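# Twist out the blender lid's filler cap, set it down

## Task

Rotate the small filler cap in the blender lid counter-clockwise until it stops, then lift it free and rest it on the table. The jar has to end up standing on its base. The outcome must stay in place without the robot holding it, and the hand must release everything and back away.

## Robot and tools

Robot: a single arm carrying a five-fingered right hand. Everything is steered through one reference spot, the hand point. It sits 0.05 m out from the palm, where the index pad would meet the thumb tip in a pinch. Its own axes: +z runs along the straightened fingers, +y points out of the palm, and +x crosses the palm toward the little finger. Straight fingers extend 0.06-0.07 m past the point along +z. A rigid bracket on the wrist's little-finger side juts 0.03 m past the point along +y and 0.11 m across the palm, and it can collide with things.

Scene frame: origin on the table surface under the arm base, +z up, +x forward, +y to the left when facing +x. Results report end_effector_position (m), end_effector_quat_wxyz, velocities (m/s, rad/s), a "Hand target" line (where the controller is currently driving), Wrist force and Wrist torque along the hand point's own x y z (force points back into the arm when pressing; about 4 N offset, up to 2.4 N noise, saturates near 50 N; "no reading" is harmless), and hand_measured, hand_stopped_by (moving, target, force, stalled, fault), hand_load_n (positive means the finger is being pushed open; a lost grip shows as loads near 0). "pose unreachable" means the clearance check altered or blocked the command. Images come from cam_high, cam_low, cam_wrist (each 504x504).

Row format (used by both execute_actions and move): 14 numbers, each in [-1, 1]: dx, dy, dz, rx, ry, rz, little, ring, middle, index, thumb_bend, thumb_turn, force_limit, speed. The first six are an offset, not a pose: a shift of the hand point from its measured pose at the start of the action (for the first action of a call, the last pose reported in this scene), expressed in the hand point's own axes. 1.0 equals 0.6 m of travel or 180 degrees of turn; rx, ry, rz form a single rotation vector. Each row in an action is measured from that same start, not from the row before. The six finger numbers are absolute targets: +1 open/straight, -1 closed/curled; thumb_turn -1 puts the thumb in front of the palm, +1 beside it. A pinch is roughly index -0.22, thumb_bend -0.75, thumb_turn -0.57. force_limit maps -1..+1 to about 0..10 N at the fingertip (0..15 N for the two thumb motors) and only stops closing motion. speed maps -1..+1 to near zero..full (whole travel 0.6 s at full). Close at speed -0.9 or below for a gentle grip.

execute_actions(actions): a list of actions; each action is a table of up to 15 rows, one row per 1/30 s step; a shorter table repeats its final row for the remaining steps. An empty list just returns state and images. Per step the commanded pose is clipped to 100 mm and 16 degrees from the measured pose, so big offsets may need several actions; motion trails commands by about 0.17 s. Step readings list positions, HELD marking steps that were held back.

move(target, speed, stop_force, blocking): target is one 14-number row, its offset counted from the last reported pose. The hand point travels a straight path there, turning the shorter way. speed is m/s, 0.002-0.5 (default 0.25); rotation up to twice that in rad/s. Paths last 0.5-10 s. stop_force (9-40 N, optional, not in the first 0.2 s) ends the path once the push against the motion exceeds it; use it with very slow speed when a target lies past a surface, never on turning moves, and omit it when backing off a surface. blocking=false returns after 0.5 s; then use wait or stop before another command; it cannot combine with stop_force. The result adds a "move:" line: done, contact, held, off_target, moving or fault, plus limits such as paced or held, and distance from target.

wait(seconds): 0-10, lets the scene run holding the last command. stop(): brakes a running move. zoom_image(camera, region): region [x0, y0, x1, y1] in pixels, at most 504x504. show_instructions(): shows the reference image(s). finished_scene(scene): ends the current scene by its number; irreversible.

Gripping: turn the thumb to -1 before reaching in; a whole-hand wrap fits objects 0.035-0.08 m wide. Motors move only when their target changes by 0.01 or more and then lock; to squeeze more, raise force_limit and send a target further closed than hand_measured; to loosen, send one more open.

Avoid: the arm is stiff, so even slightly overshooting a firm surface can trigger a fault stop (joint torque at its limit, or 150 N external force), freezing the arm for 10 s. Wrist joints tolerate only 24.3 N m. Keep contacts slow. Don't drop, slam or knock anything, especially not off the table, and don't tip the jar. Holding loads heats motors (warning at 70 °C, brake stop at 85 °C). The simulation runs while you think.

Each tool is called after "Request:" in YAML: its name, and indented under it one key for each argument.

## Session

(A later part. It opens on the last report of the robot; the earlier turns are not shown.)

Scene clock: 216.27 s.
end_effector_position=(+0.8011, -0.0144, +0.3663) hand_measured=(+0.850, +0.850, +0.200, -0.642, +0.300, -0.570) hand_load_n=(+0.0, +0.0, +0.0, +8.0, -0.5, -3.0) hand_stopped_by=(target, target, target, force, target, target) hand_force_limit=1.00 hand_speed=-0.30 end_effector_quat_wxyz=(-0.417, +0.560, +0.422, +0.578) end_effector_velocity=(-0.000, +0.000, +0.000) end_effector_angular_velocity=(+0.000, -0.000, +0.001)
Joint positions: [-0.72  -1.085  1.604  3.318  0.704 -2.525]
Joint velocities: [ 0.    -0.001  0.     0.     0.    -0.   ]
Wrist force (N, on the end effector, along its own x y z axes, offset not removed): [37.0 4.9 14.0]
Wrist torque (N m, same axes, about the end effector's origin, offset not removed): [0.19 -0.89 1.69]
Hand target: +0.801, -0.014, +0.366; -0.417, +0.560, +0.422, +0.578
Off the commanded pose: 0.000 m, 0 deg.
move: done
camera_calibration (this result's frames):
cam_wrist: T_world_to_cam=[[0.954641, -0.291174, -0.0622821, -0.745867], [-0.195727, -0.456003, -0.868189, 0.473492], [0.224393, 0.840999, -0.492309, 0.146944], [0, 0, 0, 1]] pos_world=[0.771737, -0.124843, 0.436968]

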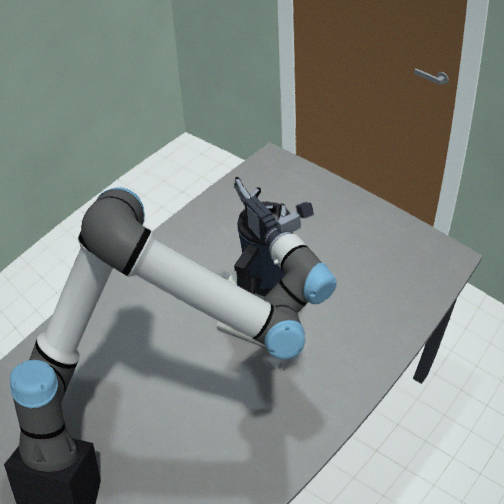

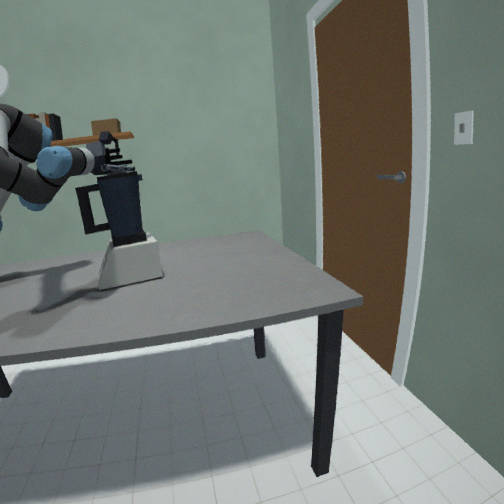

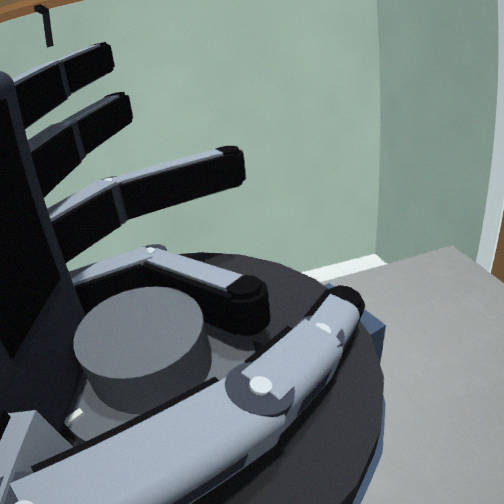

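Request:
move:
  target: [0.02,0,0,0,0,0,0.85,0.85,0.2,0.3,0.3,-0.57,1.0,0.5]
  speed: 0.02

Scene clock: 218.20 s.
end_effector_position=(+0.8008, -0.0146, +0.3782) hand_measured=(+0.850, +0.850, +0.200, +0.300, +0.300, -0.570) hand_load_n=(+0.0, +0.0, +0.0, +0.0, +0.0, +0.0) hand_stopped_by=(target, target, target, target, target, target) hand_force_limit=1.00 hand_speed=0.50 end_effector_quat_wxyz=(-0.417, +0.560, +0.422, +0.578) end_effector_velocity=(-0.000, -0.000, +0.002) end_effector_angular_velocity=(+0.000, -0.001, +0.000)
Joint positions: [-0.731 -1.1    1.599  3.329  0.712 -2.514]
Joint velocities: [-0.001 -0.002 -0.001  0.001  0.002  0.001]
Wrist force (N, on the end effector, along its own x y z axes, offset not removed): [2.4 3.1 -2.5]
Wrist torque (N m, same axes, about the end effector's origin, offset not removed): [0.64 -0.31 0.31]
Hand target: +0.801, -0.015, +0.378; -0.417, +0.560, +0.422, +0.578
Off the commanded pose: 0.000 m, 0 deg.
move: done
camera_calibration (this result's frames):
cam_wrist: T_world_to_cam=[[0.954635, -0.29119, -0.0622945, -0.744886], [-0.195745, -0.455994, -0.86819, 0.483686], [0.224403, 0.840998, -0.492307, 0.152948], [0, 0, 0, 1]] pos_world=[0.771451, -0.124975, 0.448827]

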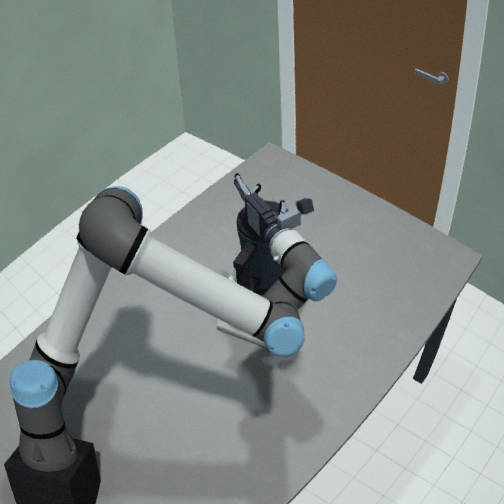

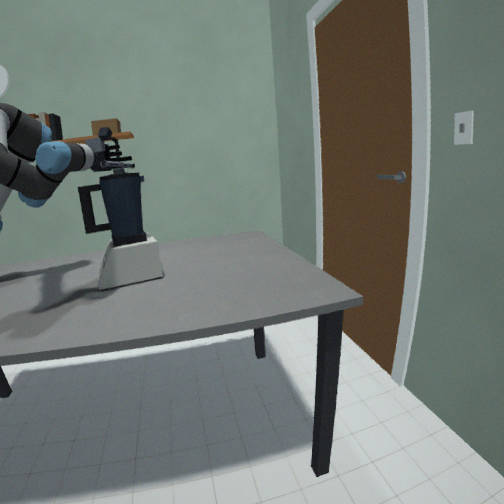

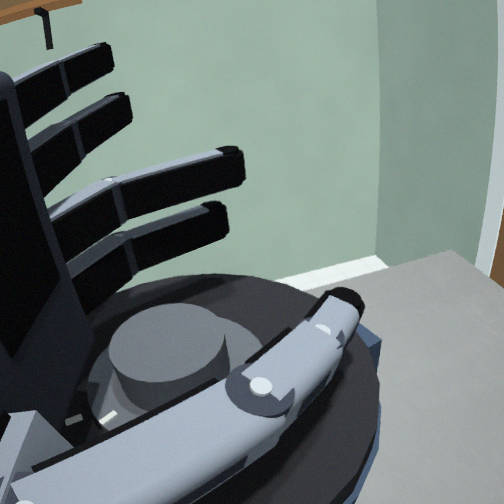

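Request:
move:
  target: [0,-0.022,-0.025,0,0,0,0.85,0.85,0.2,0.3,-0.3,-0.57,1.0,0.5]
  speed: 0.03

Request:
move:
  target: [-0.03,0,0,0,0,0,0.85,0.85,0.2,0.3,-0.3,-0.57,1.0,0.5]
  speed: 0.01
  stop_force: 10

Scene clock: 221.40 s.
end_effector_position=(+0.7839, -0.0249, +0.3777) hand_measured=(+0.850, +0.850, +0.200, +0.300, -0.300, -0.570) hand_load_n=(+0.0, +0.0, +0.0, +0.0, +0.0, +0.0) hand_stopped_by=(target, target, target, target, target, target) hand_force_limit=1.00 hand_speed=0.50 end_effector_quat_wxyz=(-0.417, +0.560, +0.422, +0.578) end_effector_velocity=(-0.001, -0.001, +0.000) end_effector_angular_velocity=(-0.000, -0.001, +0.000)
Joint positions: [-0.758 -1.098  1.631  3.276  0.734 -2.488]
Joint velocities: [-0.003  0.     0.001 -0.004  0.002  0.002]
Wrist force (N, on the end effector, along its own x y z axes, offset not removed): [2.7 2.5 -1.9]
Wrist torque (N m, same axes, about the end effector's origin, offset not removed): [0.45 -0.37 0.41]
Hand target: +0.784, -0.025, +0.378; -0.417, +0.560, +0.422, +0.578
Off the commanded pose: 0.000 m, 0 deg.
move: done
camera_calibration (this result's frames):
cam_wrist: T_world_to_cam=[[0.954624, -0.291223, -0.0623089, -0.731787], [-0.195772, -0.455982, -0.86819, 0.475216], [0.224425, 0.840993, -0.492304, 0.165175], [0, 0, 0, 1]] pos_world=[0.754546, -0.135335, 0.448297]

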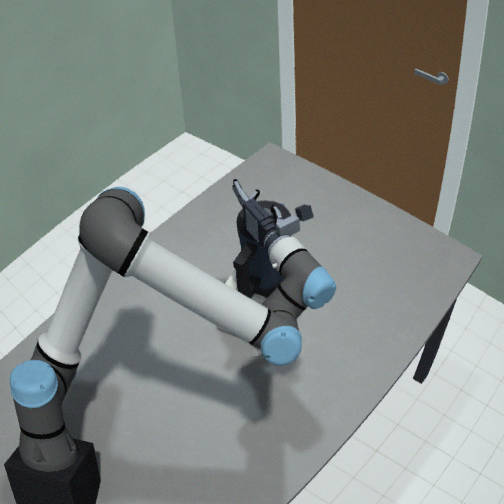

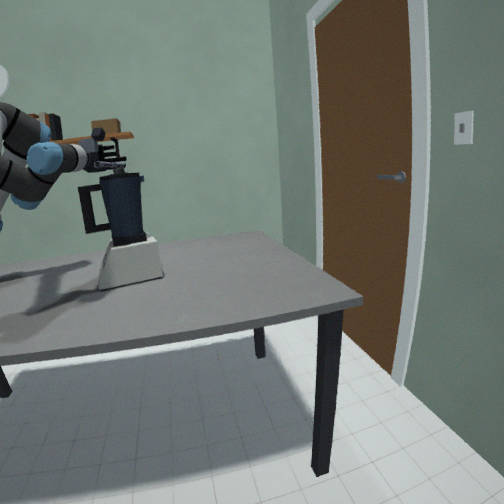

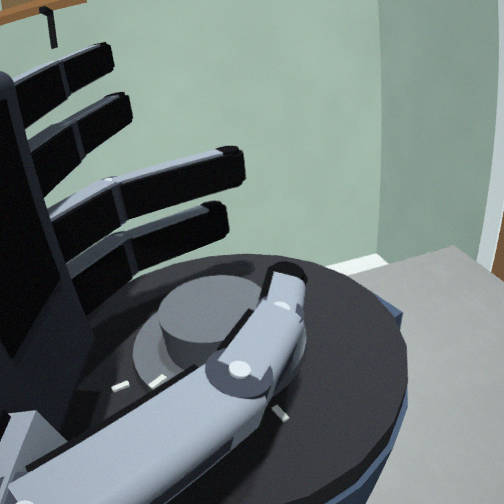

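Scene clock: 222.23 s.
end_effector_position=(+0.7840, -0.0248, +0.3729) hand_measured=(+0.850, +0.850, +0.200, +0.300, -0.302, -0.570) hand_load_n=(+0.0, +0.0, +0.0, +0.0, -2.5, -9.5) hand_stopped_by=(target, target, target, target, target, target) hand_force_limit=1.00 hand_speed=0.50 end_effector_quat_wxyz=(-0.417, +0.560, +0.422, +0.578) end_effector_velocity=(-0.000, +0.000, +0.003) end_effector_angular_velocity=(+0.002, +0.003, -0.000)
Joint positions: [-0.754 -1.092  1.633  3.272  0.73  -2.492]
Joint velocities: [-0.003 -0.004 -0.     0.005  0.003  0.004]
Wrist force (N, on the end effector, along its own x y z axes, offset not removed): [13.5 3.0 -0.7]
Wrist torque (N m, same axes, about the end effector's origin, offset not removed): [0.33 -0.36 0.35]
Hand target: +0.784, -0.025, +0.373; -0.417, +0.560, +0.422, +0.578
Off the commanded pose: 0.013 m, 0 deg.
move: contact
camera_calibration (this result's frames):
cam_wrist: T_world_to_cam=[[0.954629, -0.291198, -0.0623432, -0.732127], [-0.195777, -0.455934, -0.868214, 0.471183], [0.224398, 0.841028, -0.492258, 0.162758], [0, 0, 0, 1]] pos_world=[0.754634, -0.13525, 0.443564]

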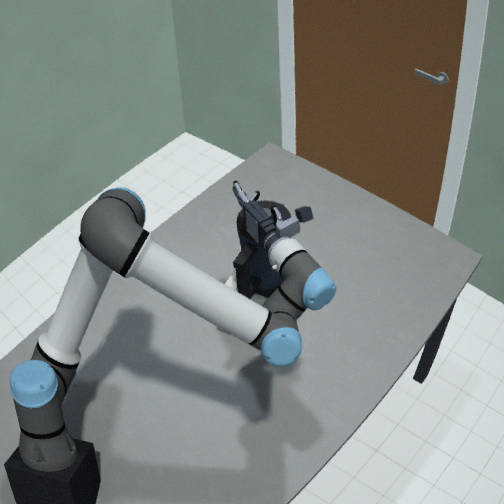

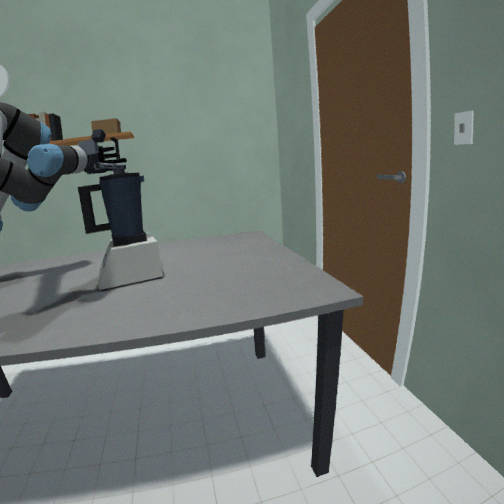

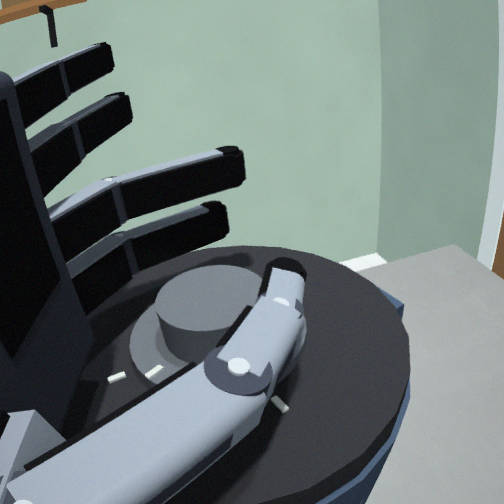

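Request:
move:
  target: [0.008,0,0,0,0,0,0.85,0.85,0.2,0.3,0.05,-0.57,1.0,0.5]
  speed: 0.02

Request:
move:
  target: [-0.03,0,0,0,0,0,0.85,0.85,0.2,0.3,0.05,-0.57,1.0,0.5]
  speed: 0.01
  stop_force: 10

Scene clock: 225.00 s.
end_effector_position=(+0.7839, -0.0249, +0.3776) hand_measured=(+0.850, +0.850, +0.200, +0.300, +0.050, -0.570) hand_load_n=(+0.0, +0.0, +0.0, +0.0, +0.0, +0.0) hand_stopped_by=(target, target, target, target, target, target) hand_force_limit=1.00 hand_speed=0.50 end_effector_quat_wxyz=(-0.417, +0.560, +0.422, +0.578) end_effector_velocity=(-0.000, +0.000, +0.001) end_effector_angular_velocity=(+0.001, +0.001, +0.000)
Joint positions: [-0.758 -1.098  1.631  3.276  0.734 -2.489]
Joint velocities: [-0.001 -0.002 -0.     0.001  0.001  0.002]
Wrist force (N, on the end effector, along its own x y z axes, offset not removed): [-0.8 0.6 -0.2]
Wrist torque (N m, same axes, about the end effector's origin, offset not removed): [0.02 0.16 0.12]
Hand target: +0.784, -0.025, +0.378; -0.417, +0.560, +0.422, +0.578
Off the commanded pose: 0.000 m, 0 deg.
move: done
camera_calibration (this result's frames):
cam_wrist: T_world_to_cam=[[0.954629, -0.291201, -0.0623405, -0.731745], [-0.195776, -0.455935, -0.868214, 0.475197], [0.224401, 0.841026, -0.492259, 0.165127], [0, 0, 0, 1]] pos_world=[0.754522, -0.135302, 0.44824]

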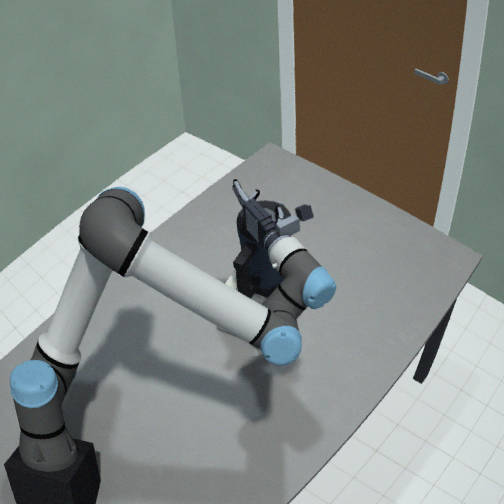

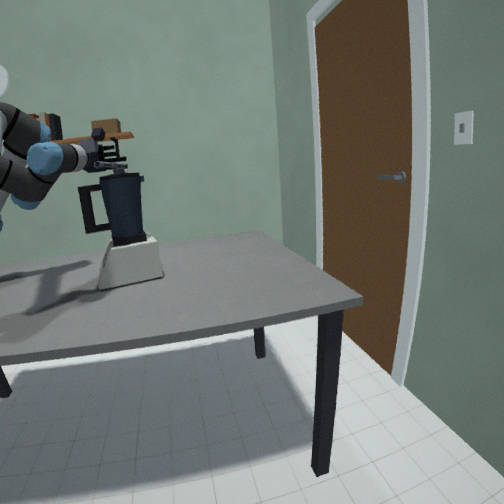

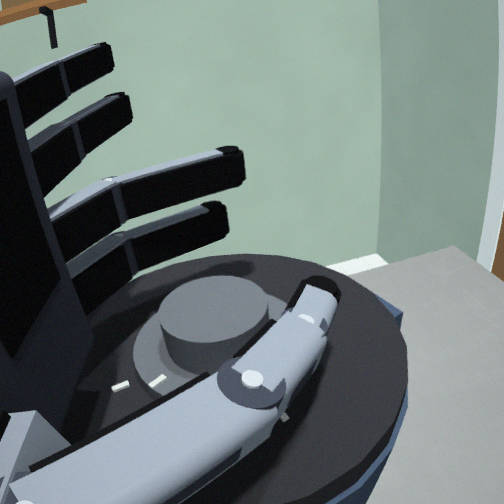

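Scene clock: 227.00 s.
end_effector_position=(+0.7843, -0.0247, +0.3614) hand_measured=(+0.850, +0.850, +0.200, +0.300, +0.048, -0.570) hand_load_n=(+0.0, +0.0, +0.0, +0.0, -2.5, -12.0) hand_stopped_by=(target, target, target, target, target, target) hand_force_limit=1.00 hand_speed=0.50 end_effector_quat_wxyz=(-0.417, +0.560, +0.422, +0.578) end_effector_velocity=(-0.000, -0.000, +0.003) end_effector_angular_velocity=(+0.002, +0.002, -0.001)
Joint positions: [-0.744 -1.077  1.636  3.26   0.722 -2.502]
Joint velocities: [-0.003 -0.005  0.     0.004  0.003  0.004]
Wrist force (N, on the end effector, along its own x y z axes, offset not removed): [13.6 4.7 -3.0]
Wrist torque (N m, same axes, about the end effector's origin, offset not removed): [0.89 -0.35 0.23]
Hand target: +0.784, -0.025, +0.362; -0.417, +0.560, +0.422, +0.578
Off the commanded pose: 0.002 m, 0 deg.
move: contact
camera_calibration (this result's frames):
cam_wrist: T_world_to_cam=[[0.954646, -0.291146, -0.0623327, -0.733049], [-0.195736, -0.45592, -0.868231, 0.461292], [0.224363, 0.841054, -0.49223, 0.156911], [0, 0, 0, 1]] pos_world=[0.754888, -0.135083, 0.432051]

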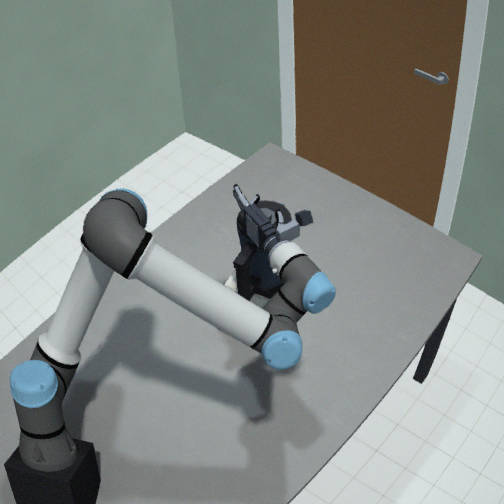

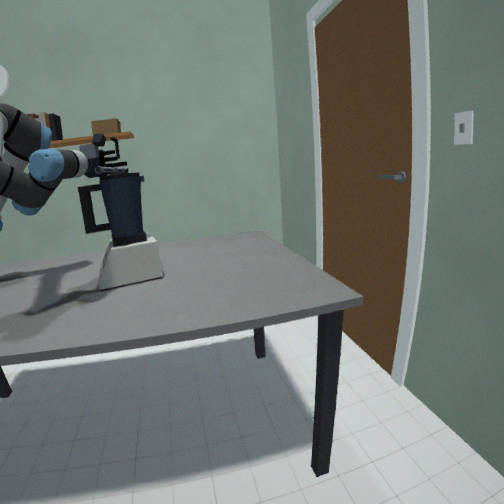

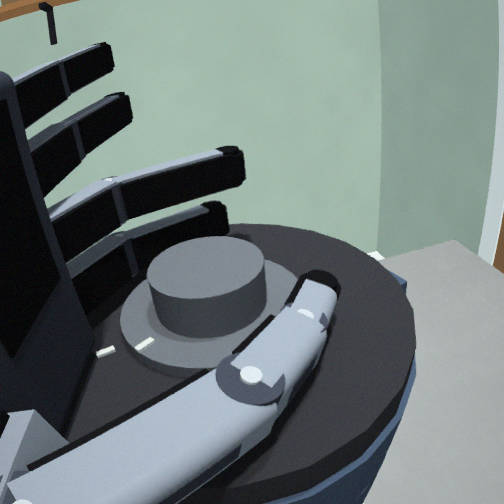

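Good: thumb beside knob. Ease up 3 mm, close index and thumb.

Request:
move:
  target: [0.005,0,0,0,0,0,0.85,0.85,0.2,-0.8,-0.6,-0.57,1.0,-0.3]
  speed: 0.02

Scene clock: 230.07 s.
end_effector_position=(+0.7842, -0.0246, +0.3645) hand_measured=(+0.850, +0.850, +0.200, -0.090, -0.586, -0.570) hand_load_n=(+0.0, +0.0, +0.0, +5.5, +7.5, -2.0) hand_stopped_by=(target, target, target, force, stalled, target) hand_force_limit=1.00 hand_speed=-0.30 end_effector_quat_wxyz=(-0.417, +0.560, +0.422, +0.578) end_effector_velocity=(+0.000, -0.000, -0.000) end_effector_angular_velocity=(-0.002, -0.001, -0.001)
Joint positions: [-0.746 -1.081  1.635  3.263  0.725 -2.5  ]
Joint velocities: [-0.    -0.     0.    -0.    -0.001 -0.001]
Wrist force (N, on the end effector, along its own x y z axes, offset not removed): [13.3 3.8 8.5]
Wrist torque (N m, same axes, about the end effector's origin, offset not removed): [0.28 -0.26 0.71]
Hand target: +0.784, -0.025, +0.364; -0.417, +0.560, +0.422, +0.578
Off the commanded pose: 0.000 m, 0 deg.
move: done
camera_calibration (this result's frames):
cam_wrist: T_world_to_cam=[[0.954697, -0.290995, -0.0622476, -0.732838], [-0.19557, -0.455888, -0.868285, 0.463847], [0.224288, 0.841123, -0.492145, 0.158475], [0, 0, 0, 1]] pos_world=[0.754809, -0.135086, 0.435127]

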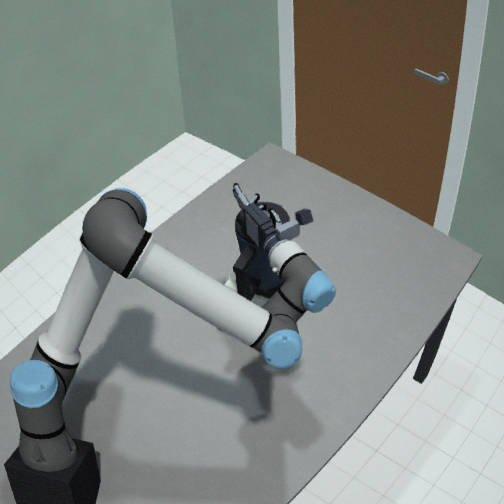

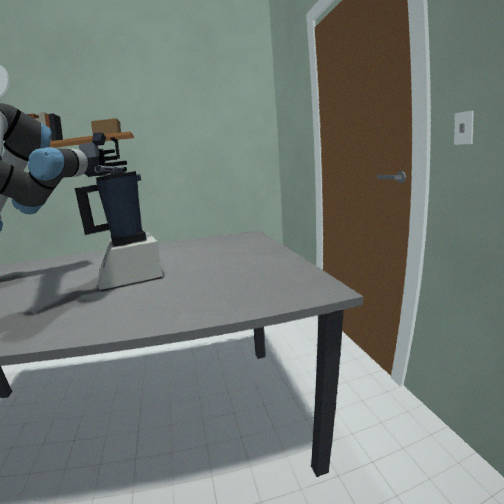

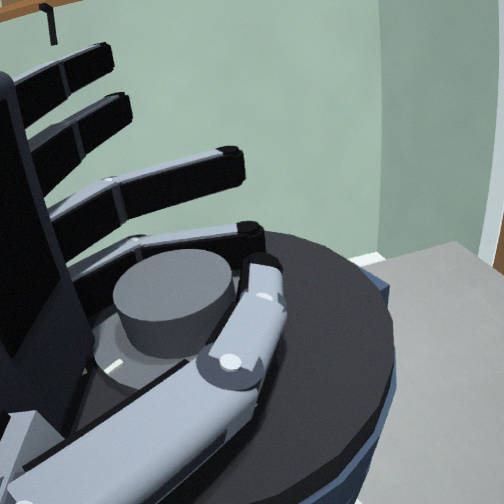

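Request:
move:
  target: [0,0,0,0,0,0,0.85,0.85,0.2,-0.85,-0.75,-0.57,1.0,-0.3]

Request:
move:
  target: [0,0.0117,0.0031,0.1667,0,0,0.85,0.85,0.2,-0.85,-0.75,-0.57,1.0,-0.3]
  speed: 0.1

Scene clock: 233.63 s.
end_effector_position=(+0.7842, -0.0247, +0.3645) hand_measured=(+0.850, +0.850, +0.200, -0.140, -0.726, -0.570) hand_load_n=(+0.0, +0.0, +0.0, +9.0, +13.5, -2.5) hand_stopped_by=(target, target, target, force, stalled, target) hand_force_limit=1.00 hand_speed=-0.30 end_effector_quat_wxyz=(-0.417, +0.560, +0.422, +0.578) end_effector_velocity=(-0.000, +0.000, -0.000) end_effector_angular_velocity=(+0.000, +0.000, +0.000)
Joint positions: [-0.746 -1.081  1.635  3.263  0.725 -2.5  ]
Joint velocities: [ 0.    -0.001  0.001 -0.     0.     0.   ]
Wrist force (N, on the end effector, along its own x y z axes, offset not removed): [35.1 0.7 6.6]
Wrist torque (N m, same axes, about the end effector's origin, offset not removed): [0.32 -1.09 2.05]
Hand target: +0.784, -0.025, +0.365; -0.417, +0.560, +0.422, +0.578
Off the commanded pose: 0.000 m, 0 deg.
move: done
camera_calibration (this result's frames):
cam_wrist: T_world_to_cam=[[0.954681, -0.291036, -0.0623047, -0.732806], [-0.195632, -0.455846, -0.868293, 0.463858], [0.224303, 0.841131, -0.492124, 0.158457], [0, 0, 0, 1]] pos_world=[0.754799, -0.135108, 0.435087]

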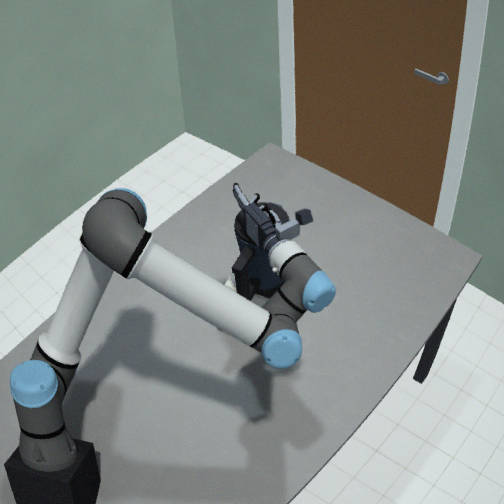

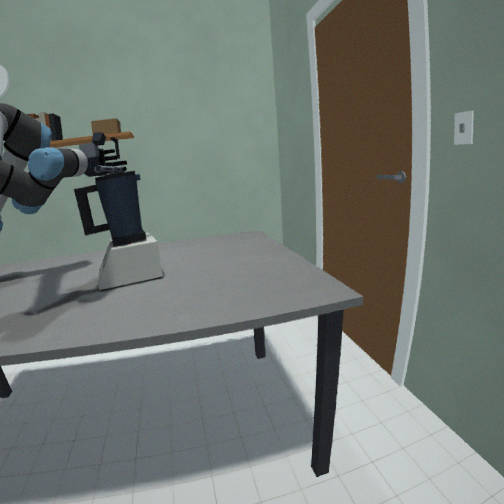

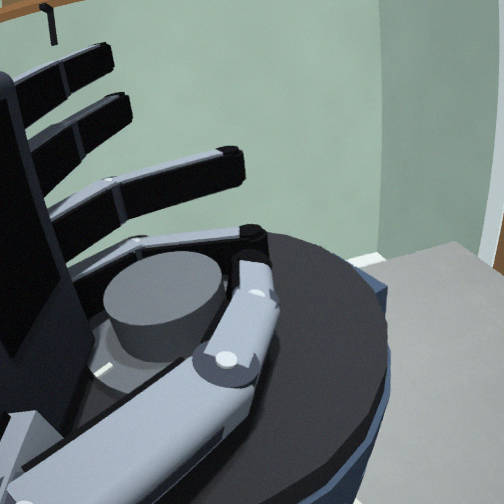

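Scene clock: 236.60 s.
end_effector_position=(+0.7915, -0.0249, +0.3647) hand_measured=(+0.850, +0.850, +0.200, -0.140, -0.726, -0.570) hand_load_n=(+0.0, +0.0, +0.0, +2.5, +12.5, -1.0) hand_stopped_by=(target, target, target, force, stalled, target) hand_force_limit=1.00 hand_speed=-0.30 end_effector_quat_wxyz=(+0.547, -0.433, -0.557, -0.450) end_effector_velocity=(+0.000, +0.000, +0.000) end_effector_angular_velocity=(-0.000, -0.001, +0.011)
Joint positions: [-0.663 -0.718  0.926  3.157  1.023 -2.23 ]
Joint velocities: [ 0.002  0.008 -0.019  0.003  0.006  0.003]
Wrist force (N, on the end effector, along its own x y z axes, offset not removed): [50.0 16.0 19.5]
Wrist torque (N m, same axes, about the end effector's origin, offset not removed): [-0.25 1.87 2.47]
Hand target: +0.792, -0.025, +0.365; +0.548, -0.432, -0.558, -0.450
Off the commanded pose: 0.000 m, 0 deg.
move: done
camera_calibration (this result's frames):
cam_wrist: T_world_to_cam=[[0.973129, 0.223303, -0.0561787, -0.743922], [0.065316, -0.501652, -0.8626, 0.255621], [-0.220804, 0.835752, -0.502757, 0.513135], [0, 0, 0, 1]] pos_world=[0.820538, -0.1345, 0.436689]

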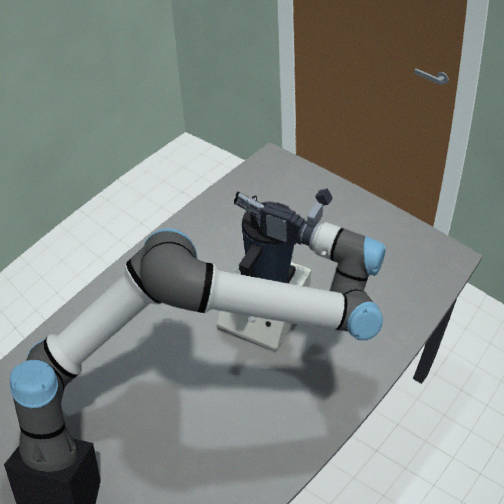

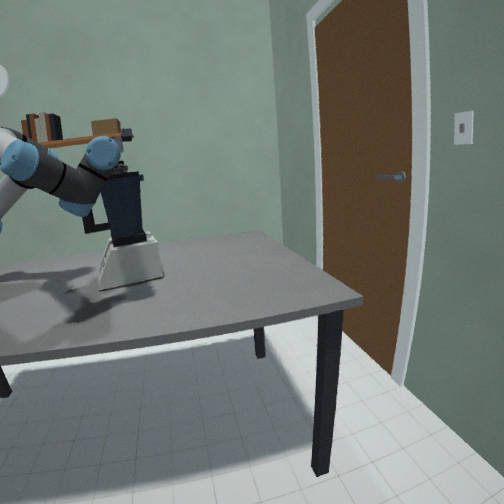

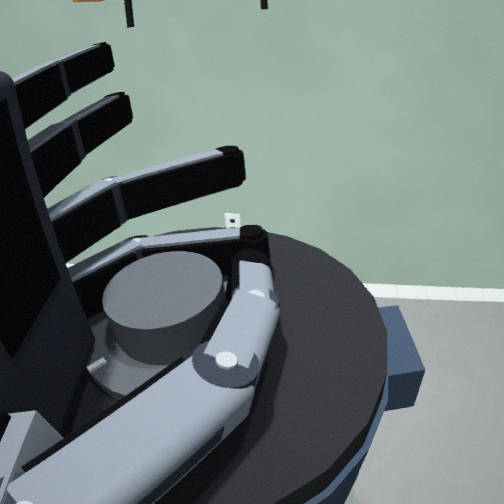

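Request:
move:
  target: [0.03,0,0,0,0,0,0.85,0.85,0.2,0.3,0.05,-0.57,1.0,0.8]
  speed: 0.03

Scene clock: 239.60 s.
end_effector_position=(+0.7911, -0.0251, +0.3825) hand_measured=(+0.850, +0.850, +0.200, +0.300, +0.050, -0.570) hand_load_n=(+0.0, +0.0, +0.0, +0.0, +0.0, +0.0) hand_stopped_by=(target, target, target, target, target, target) hand_force_limit=1.00 hand_speed=0.80 end_effector_quat_wxyz=(+0.547, -0.433, -0.557, -0.450) end_effector_velocity=(-0.000, +0.000, +0.002) end_effector_angular_velocity=(-0.000, -0.000, +0.001)
Joint positions: [-0.676 -0.738  0.923  3.178  1.035 -2.226]
Joint velocities: [-0.001 -0.002 -0.001  0.002  0.001  0.   ]
Wrist force (N, on the end effector, along its own x y z axes, offset not removed): [-0.4 2.5 1.6]
Wrist torque (N m, same axes, about the end effector's origin, offset not removed): [0.32 -0.09 0.19]
Hand target: +0.791, -0.025, +0.383; +0.547, -0.433, -0.557, -0.450
Off the commanded pose: 0.000 m, 0 deg.
move: done
camera_calibration (this result's frames):
cam_wrist: T_world_to_cam=[[0.97313, 0.22329, -0.0562109, -0.74244], [0.0652778, -0.501642, -0.862609, 0.270976], [-0.22081, 0.835761, -0.502739, 0.522179], [0, 0, 0, 1]] pos_world=[0.820105, -0.134704, 0.454533]

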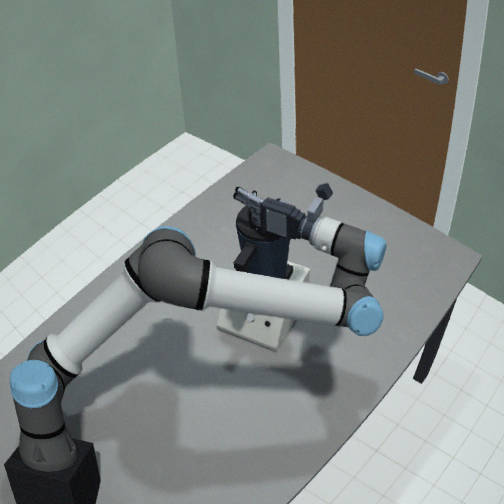

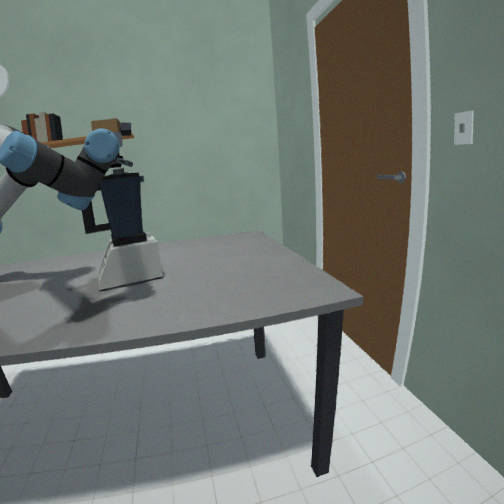

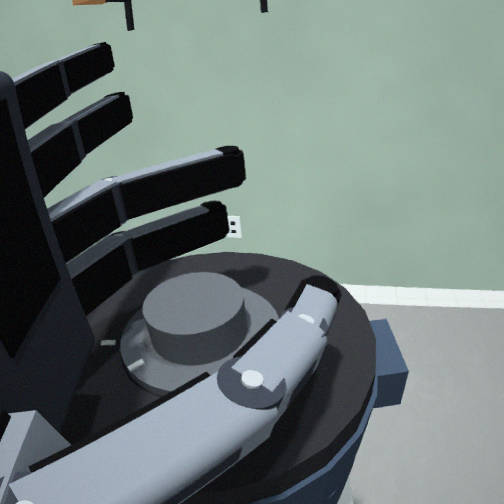

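Request:
zoom_image:
  camera: "cam_low"
  region: [50,130,200,300]

Region (50, 130, 200, 300) of cam_low's 504x504 image, scaled by 2.965, with more detail than that image has; it fills the left 445 columns of this view, and the rest is white.

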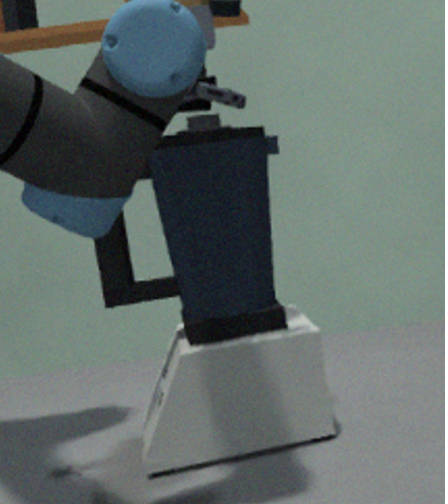

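Request:
move:
  target: [0,-0.0147,0.0258,0,0,0,0.85,0.85,0.2,0.3,0.05,-0.57,1.0,0.8]
  speed: 0.03

Request:
move:
  target: [-0.04,0,0,0,0,0,0.85,0.85,0.2,0.3,0.05,-0.57,1.0,0.8]
  speed: 0.01
  stop_force: 10

Scene clock: 259.57 s.
end_effector_position=(+0.7792, -0.0120, +0.3824) hand_measured=(+0.850, +0.850, +0.200, +0.300, +0.050, -0.570) hand_load_n=(+0.0, +0.0, +0.0, +0.0, +0.0, +0.0) hand_stopped_by=(target, target, target, target, target, target) hand_force_limit=1.00 hand_speed=0.80 end_effector_quat_wxyz=(+0.547, -0.433, -0.557, -0.450) end_effector_velocity=(-0.001, +0.001, +0.000) end_effector_angular_velocity=(+0.000, -0.000, -0.001)
Joint positions: [-0.674 -0.785  1.012  3.137  1.033 -2.227]
Joint velocities: [-0.    -0.004  0.008 -0.003 -0.    -0.   ]
Wrist force (N, on the end effector, along its own x y z axes, offset not removed): [2.3 3.9 0.0]
Wrist torque (N m, same axes, about the end effector's origin, offset not removed): [0.66 -0.37 0.58]
Hand target: +0.779, -0.012, +0.382; +0.547, -0.433, -0.557, -0.450
Off the commanded pose: 0.000 m, 0 deg.
move: done
camera_calibration (this result's frames):
cam_wrist: T_world_to_cam=[[0.973119, 0.223336, -0.0562171, -0.733733], [0.0652957, -0.501638, -0.86261, 0.278164], [-0.220853, 0.835751, -0.502737, 0.508598], [0, 0, 0, 1]] pos_world=[0.808171, -0.121655, 0.454389]

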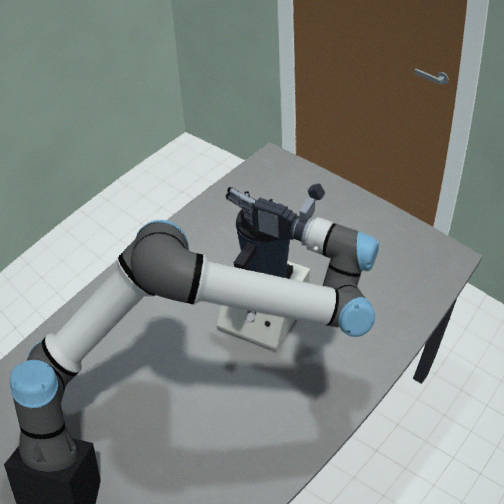

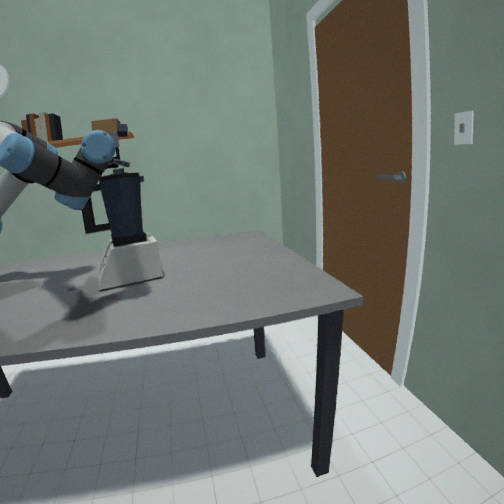

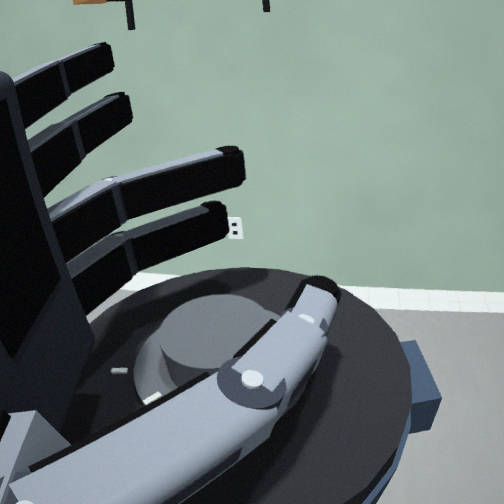

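Scene clock: 262.00 s.
end_effector_position=(+0.7797, -0.0117, +0.3619) hand_measured=(+0.850, +0.850, +0.200, +0.300, +0.048, -0.572) hand_load_n=(+0.0, +0.0, +0.0, +0.0, -2.0, -12.5) hand_stopped_by=(target, target, target, target, target, target) hand_force_limit=1.00 hand_speed=0.80 end_effector_quat_wxyz=(+0.547, -0.433, -0.557, -0.450) end_effector_velocity=(-0.000, -0.001, +0.004) end_effector_angular_velocity=(+0.000, -0.000, -0.001)
Joint positions: [-0.658 -0.762  1.015  3.112  1.018 -2.231]
Joint velocities: [-0.003 -0.004 -0.     0.004  0.002  0.   ]
Wrist force (N, on the end effector, along its own x y z axes, offset not removed): [14.7 5.1 -2.0]
Wrist torque (N m, same axes, about the end effector's origin, offset not removed): [0.93 -0.41 0.34]
Hand target: +0.780, -0.012, +0.362; +0.547, -0.433, -0.557, -0.450
Off the commanded pose: 0.003 m, 0 deg.
move: contact
camera_calibration (this result's frames):
cam_wrist: T_world_to_cam=[[0.973113, 0.223403, -0.0560562, -0.735494], [0.0654573, -0.501575, -0.862634, 0.260469], [-0.220832, 0.835771, -0.502712, 0.498144], [0, 0, 0, 1]] pos_world=[0.808675, -0.121378, 0.433884]

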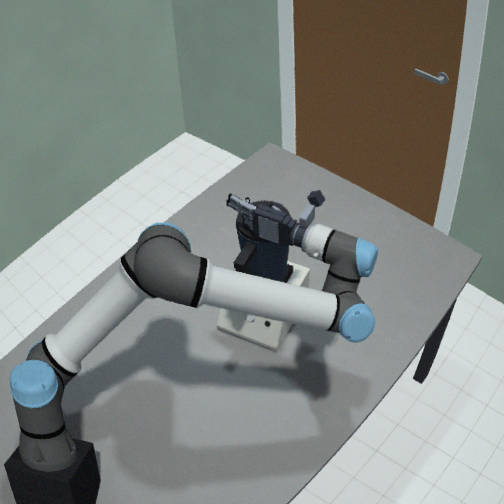

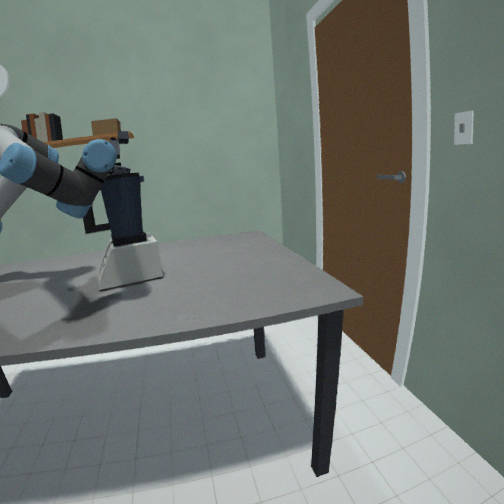

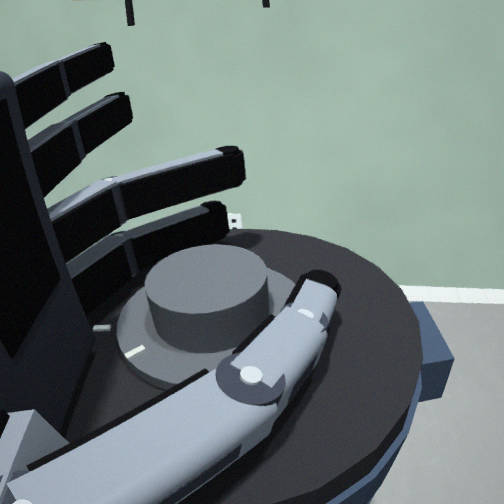

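Request:
move:
  target: [0.007,0,0,0,0,0,0.85,0.85,0.2,-0.8,-0.6,-0.57,0.8,-0.3]
  speed: 0.02

Scene clock: 264.97 s.
end_effector_position=(+0.7796, -0.0118, +0.3661) hand_measured=(+0.850, +0.850, +0.200, -0.314, -0.390, -0.570) hand_load_n=(+0.0, +0.0, +0.0, +9.0, +13.0, -4.0) hand_stopped_by=(target, target, target, force, force, target) hand_force_limit=0.80 hand_speed=-0.30 end_effector_quat_wxyz=(+0.547, -0.433, -0.557, -0.450) end_effector_velocity=(+0.000, -0.000, -0.000) end_effector_angular_velocity=(-0.000, -0.000, -0.001)
Joint positions: [-0.661 -0.767  1.015  3.117  1.021 -2.23 ]
Joint velocities: [-0.     0.     0.     0.    -0.001 -0.   ]
Wrist force (N, on the end effector, along its own x y z axes, offset not removed): [8.0 8.4 2.9]
Wrist torque (N m, same axes, about the end effector's origin, offset not removed): [0.96 -0.24 0.59]
Hand target: +0.780, -0.012, +0.366; +0.547, -0.433, -0.557, -0.450
Off the commanded pose: 0.000 m, 0 deg.
move: done
camera_calibration (this result's frames):
cam_wrist: T_world_to_cam=[[0.973111, 0.223414, -0.0560477, -0.735152], [0.065474, -0.501586, -0.862626, 0.264057], [-0.220836, 0.835761, -0.502727, 0.500276], [0, 0, 0, 1]] pos_world=[0.808574, -0.12142, 0.438081]

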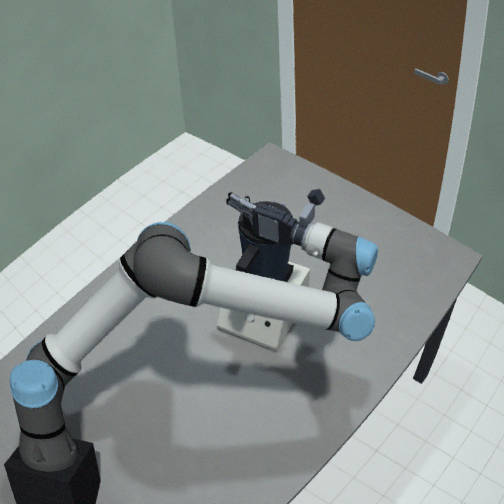

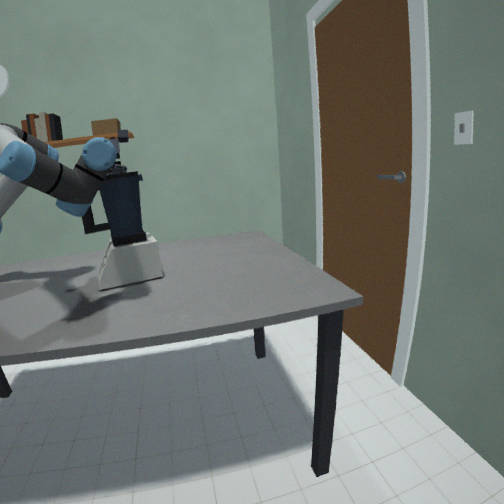

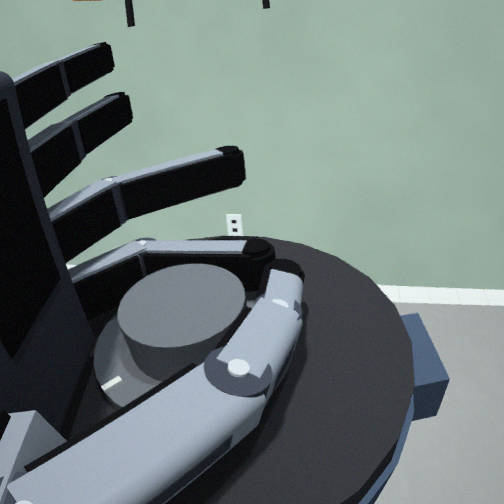

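Request:
execute_actions:
  actions: []

Scene clock: 272.93 s.
end_effector_position=(+0.7796, -0.0118, +0.3661) hand_measured=(+0.850, +0.850, +0.200, -0.314, -0.390, -0.570) hand_load_n=(+0.0, +0.0, +0.0, +9.0, +13.0, -4.0) hand_stopped_by=(target, target, target, force, force, target) hand_force_limit=0.80 hand_speed=-0.30 end_effector_quat_wxyz=(+0.547, -0.433, -0.557, -0.450) end_effector_velocity=(+0.000, +0.000, -0.000) end_effector_angular_velocity=(-0.000, -0.000, +0.000)
Joint positions: [-0.661 -0.767  1.015  3.117  1.021 -2.23 ]
Joint velocities: [ 0. -0. -0. -0. -0. -0.]
Wrist force (N, on the end effector, along its own x y z axes, offset not removed): [7.7 5.9 1.1]
Wrist torque (N m, same axes, about the end effector's origin, offset not removed): [0.62 -0.10 0.45]
Hand target: +0.780, -0.012, +0.366; +0.547, -0.433, -0.557, -0.450
Off the commanded pose: 0.000 m, 0 deg.
camera_calibration (this result's frames):
cam_wrist: T_world_to_cam=[[0.973112, 0.22341, -0.056051, -0.735151], [0.0654681, -0.501584, -0.862628, 0.264066], [-0.220834, 0.835764, -0.502723, 0.500277], [0, 0, 0, 1]] pos_world=[0.808575, -0.121422, 0.438085]

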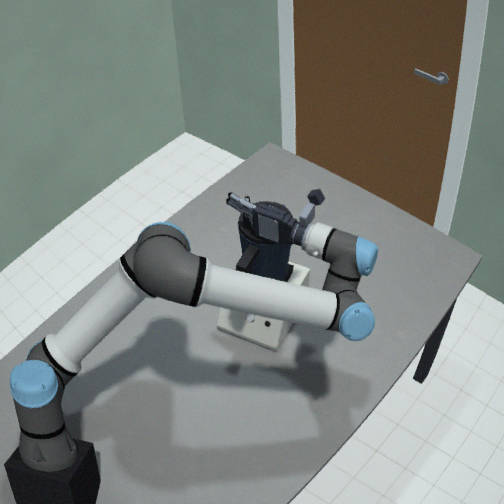

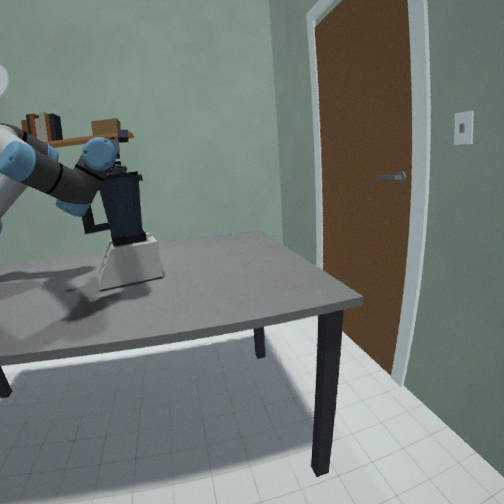

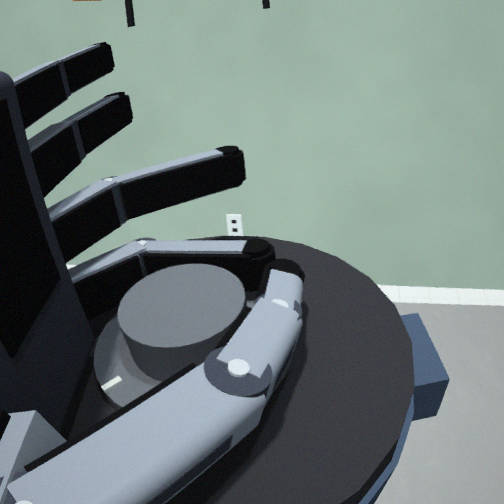

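Request:
execute_actions:
  actions:
    - [[0,0,0,0,0,0,0.85,0.85,0.2,0.3,0.05,-0.57,1,0.5]]
    - [[0,-0.005,-0.012,0,0,0,0.85,0.85,0.2,0.3,0.05,-0.57,1,0.5]]
    - [[0,0,0,0,0,0,0.85,0.85,0.2,-0.8,-0.7,-0.57,1,-0.3]]
    - [[0,0,0,0,0,0,0.85,0.85,0.2,-0.8,-0.7,-0.57,1,-0.3]]
    - [[0,0,0,0,0,0,0.85,0.85,0.2,-0.8,-0.7,-0.57,1,-0.3]]

Scene clock: 277.97 s.
end_effector_position=(+0.7782, -0.0194, +0.3661) hand_measured=(+0.850, +0.850, +0.200, -0.232, -0.562, -0.570) hand_load_n=(+0.0, +0.0, +0.0, +9.5, +14.0, -7.0) hand_stopped_by=(target, target, target, force, force, target) hand_force_limit=1.00 hand_speed=-0.30 end_effector_quat_wxyz=(+0.547, -0.433, -0.557, -0.450) end_effector_velocity=(-0.000, +0.001, +0.001) end_effector_angular_velocity=(-0.001, -0.001, +0.001)
Joint positions: [-0.67  -0.756  1.002  3.118  1.029 -2.228]
Joint velocities: [ 0.    -0.001 -0.    -0.    -0.     0.   ]
Wrist force (N, on the end effector, along its own x y z axes, offset not removed): [32.6 9.2 8.8]
Wrist torque (N m, same axes, about the end effector's origin, offset not removed): [0.35 -0.87 1.62]
Hand target: +0.778, -0.019, +0.366; +0.547, -0.433, -0.557, -0.450
Off the commanded pose: 0.000 m, 0 deg.
Step readings (end_effector_position; steps 1 to 15: 1st action; 16 to 30: 2nd action; 31 to 45: 3rd action; 46 to 60: 4th action; 61 to 75: 5th action):
0: (+0.7796, -0.0118, +0.3661)
1: (+0.7796, -0.0118, +0.3661)
2: (+0.7796, -0.0118, +0.3661)
4: (+0.7796, -0.0118, +0.3661)
8: (+0.7796, -0.0118, +0.3661)
15: (+0.7796, -0.0118, +0.3661)
16: (+0.7795, -0.0119, +0.3661)
17: (+0.7793, -0.0132, +0.3660)
19: (+0.7787, -0.0163, +0.3660)
23: (+0.7783, -0.0187, +0.3660)
30: (+0.7782, -0.0194, +0.3660)
31: (+0.7782, -0.0194, +0.3660)
32: (+0.7782, -0.0194, +0.3660)
34: (+0.7782, -0.0194, +0.3660)
38: (+0.7782, -0.0194, +0.3660)
45: (+0.7782, -0.0195, +0.3660)
46: (+0.7782, -0.0195, +0.3660)
47: (+0.7782, -0.0195, +0.3660)
49: (+0.7782, -0.0195, +0.3660)
53: (+0.7782, -0.0195, +0.3660)
60: (+0.7782, -0.0194, +0.3661)
61: (+0.7782, -0.0194, +0.3661)
62: (+0.7782, -0.0194, +0.3661)
64: (+0.7782, -0.0194, +0.3661)
68: (+0.7782, -0.0194, +0.3661)
75: end_effector_position above
camera_calibration (this result's frames):
cam_wrist: T_world_to_cam=[[0.973081, 0.223522, -0.0561345, -0.732094], [0.0654086, -0.501414, -0.862732, 0.260416], [-0.220986, 0.835836, -0.502536, 0.50642], [0, 0, 0, 1]] pos_world=[0.807265, -0.129069, 0.438068]

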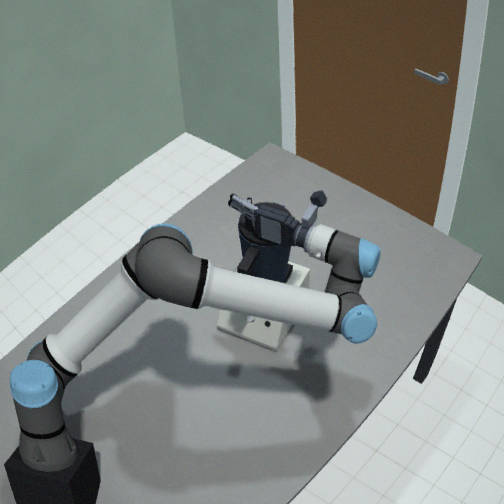

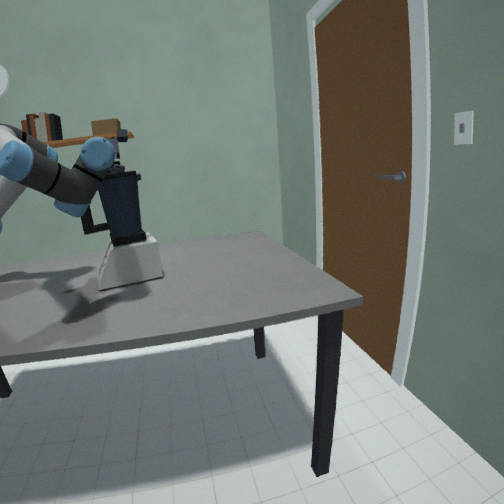

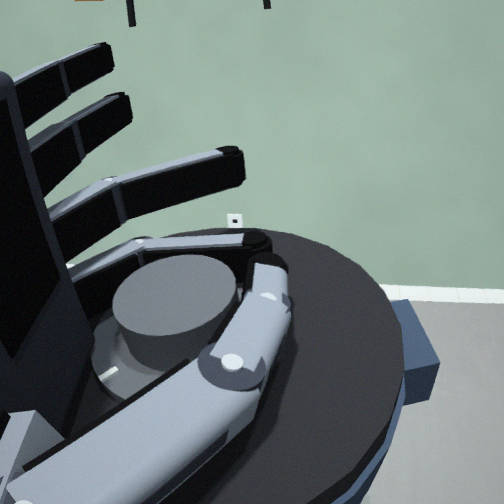

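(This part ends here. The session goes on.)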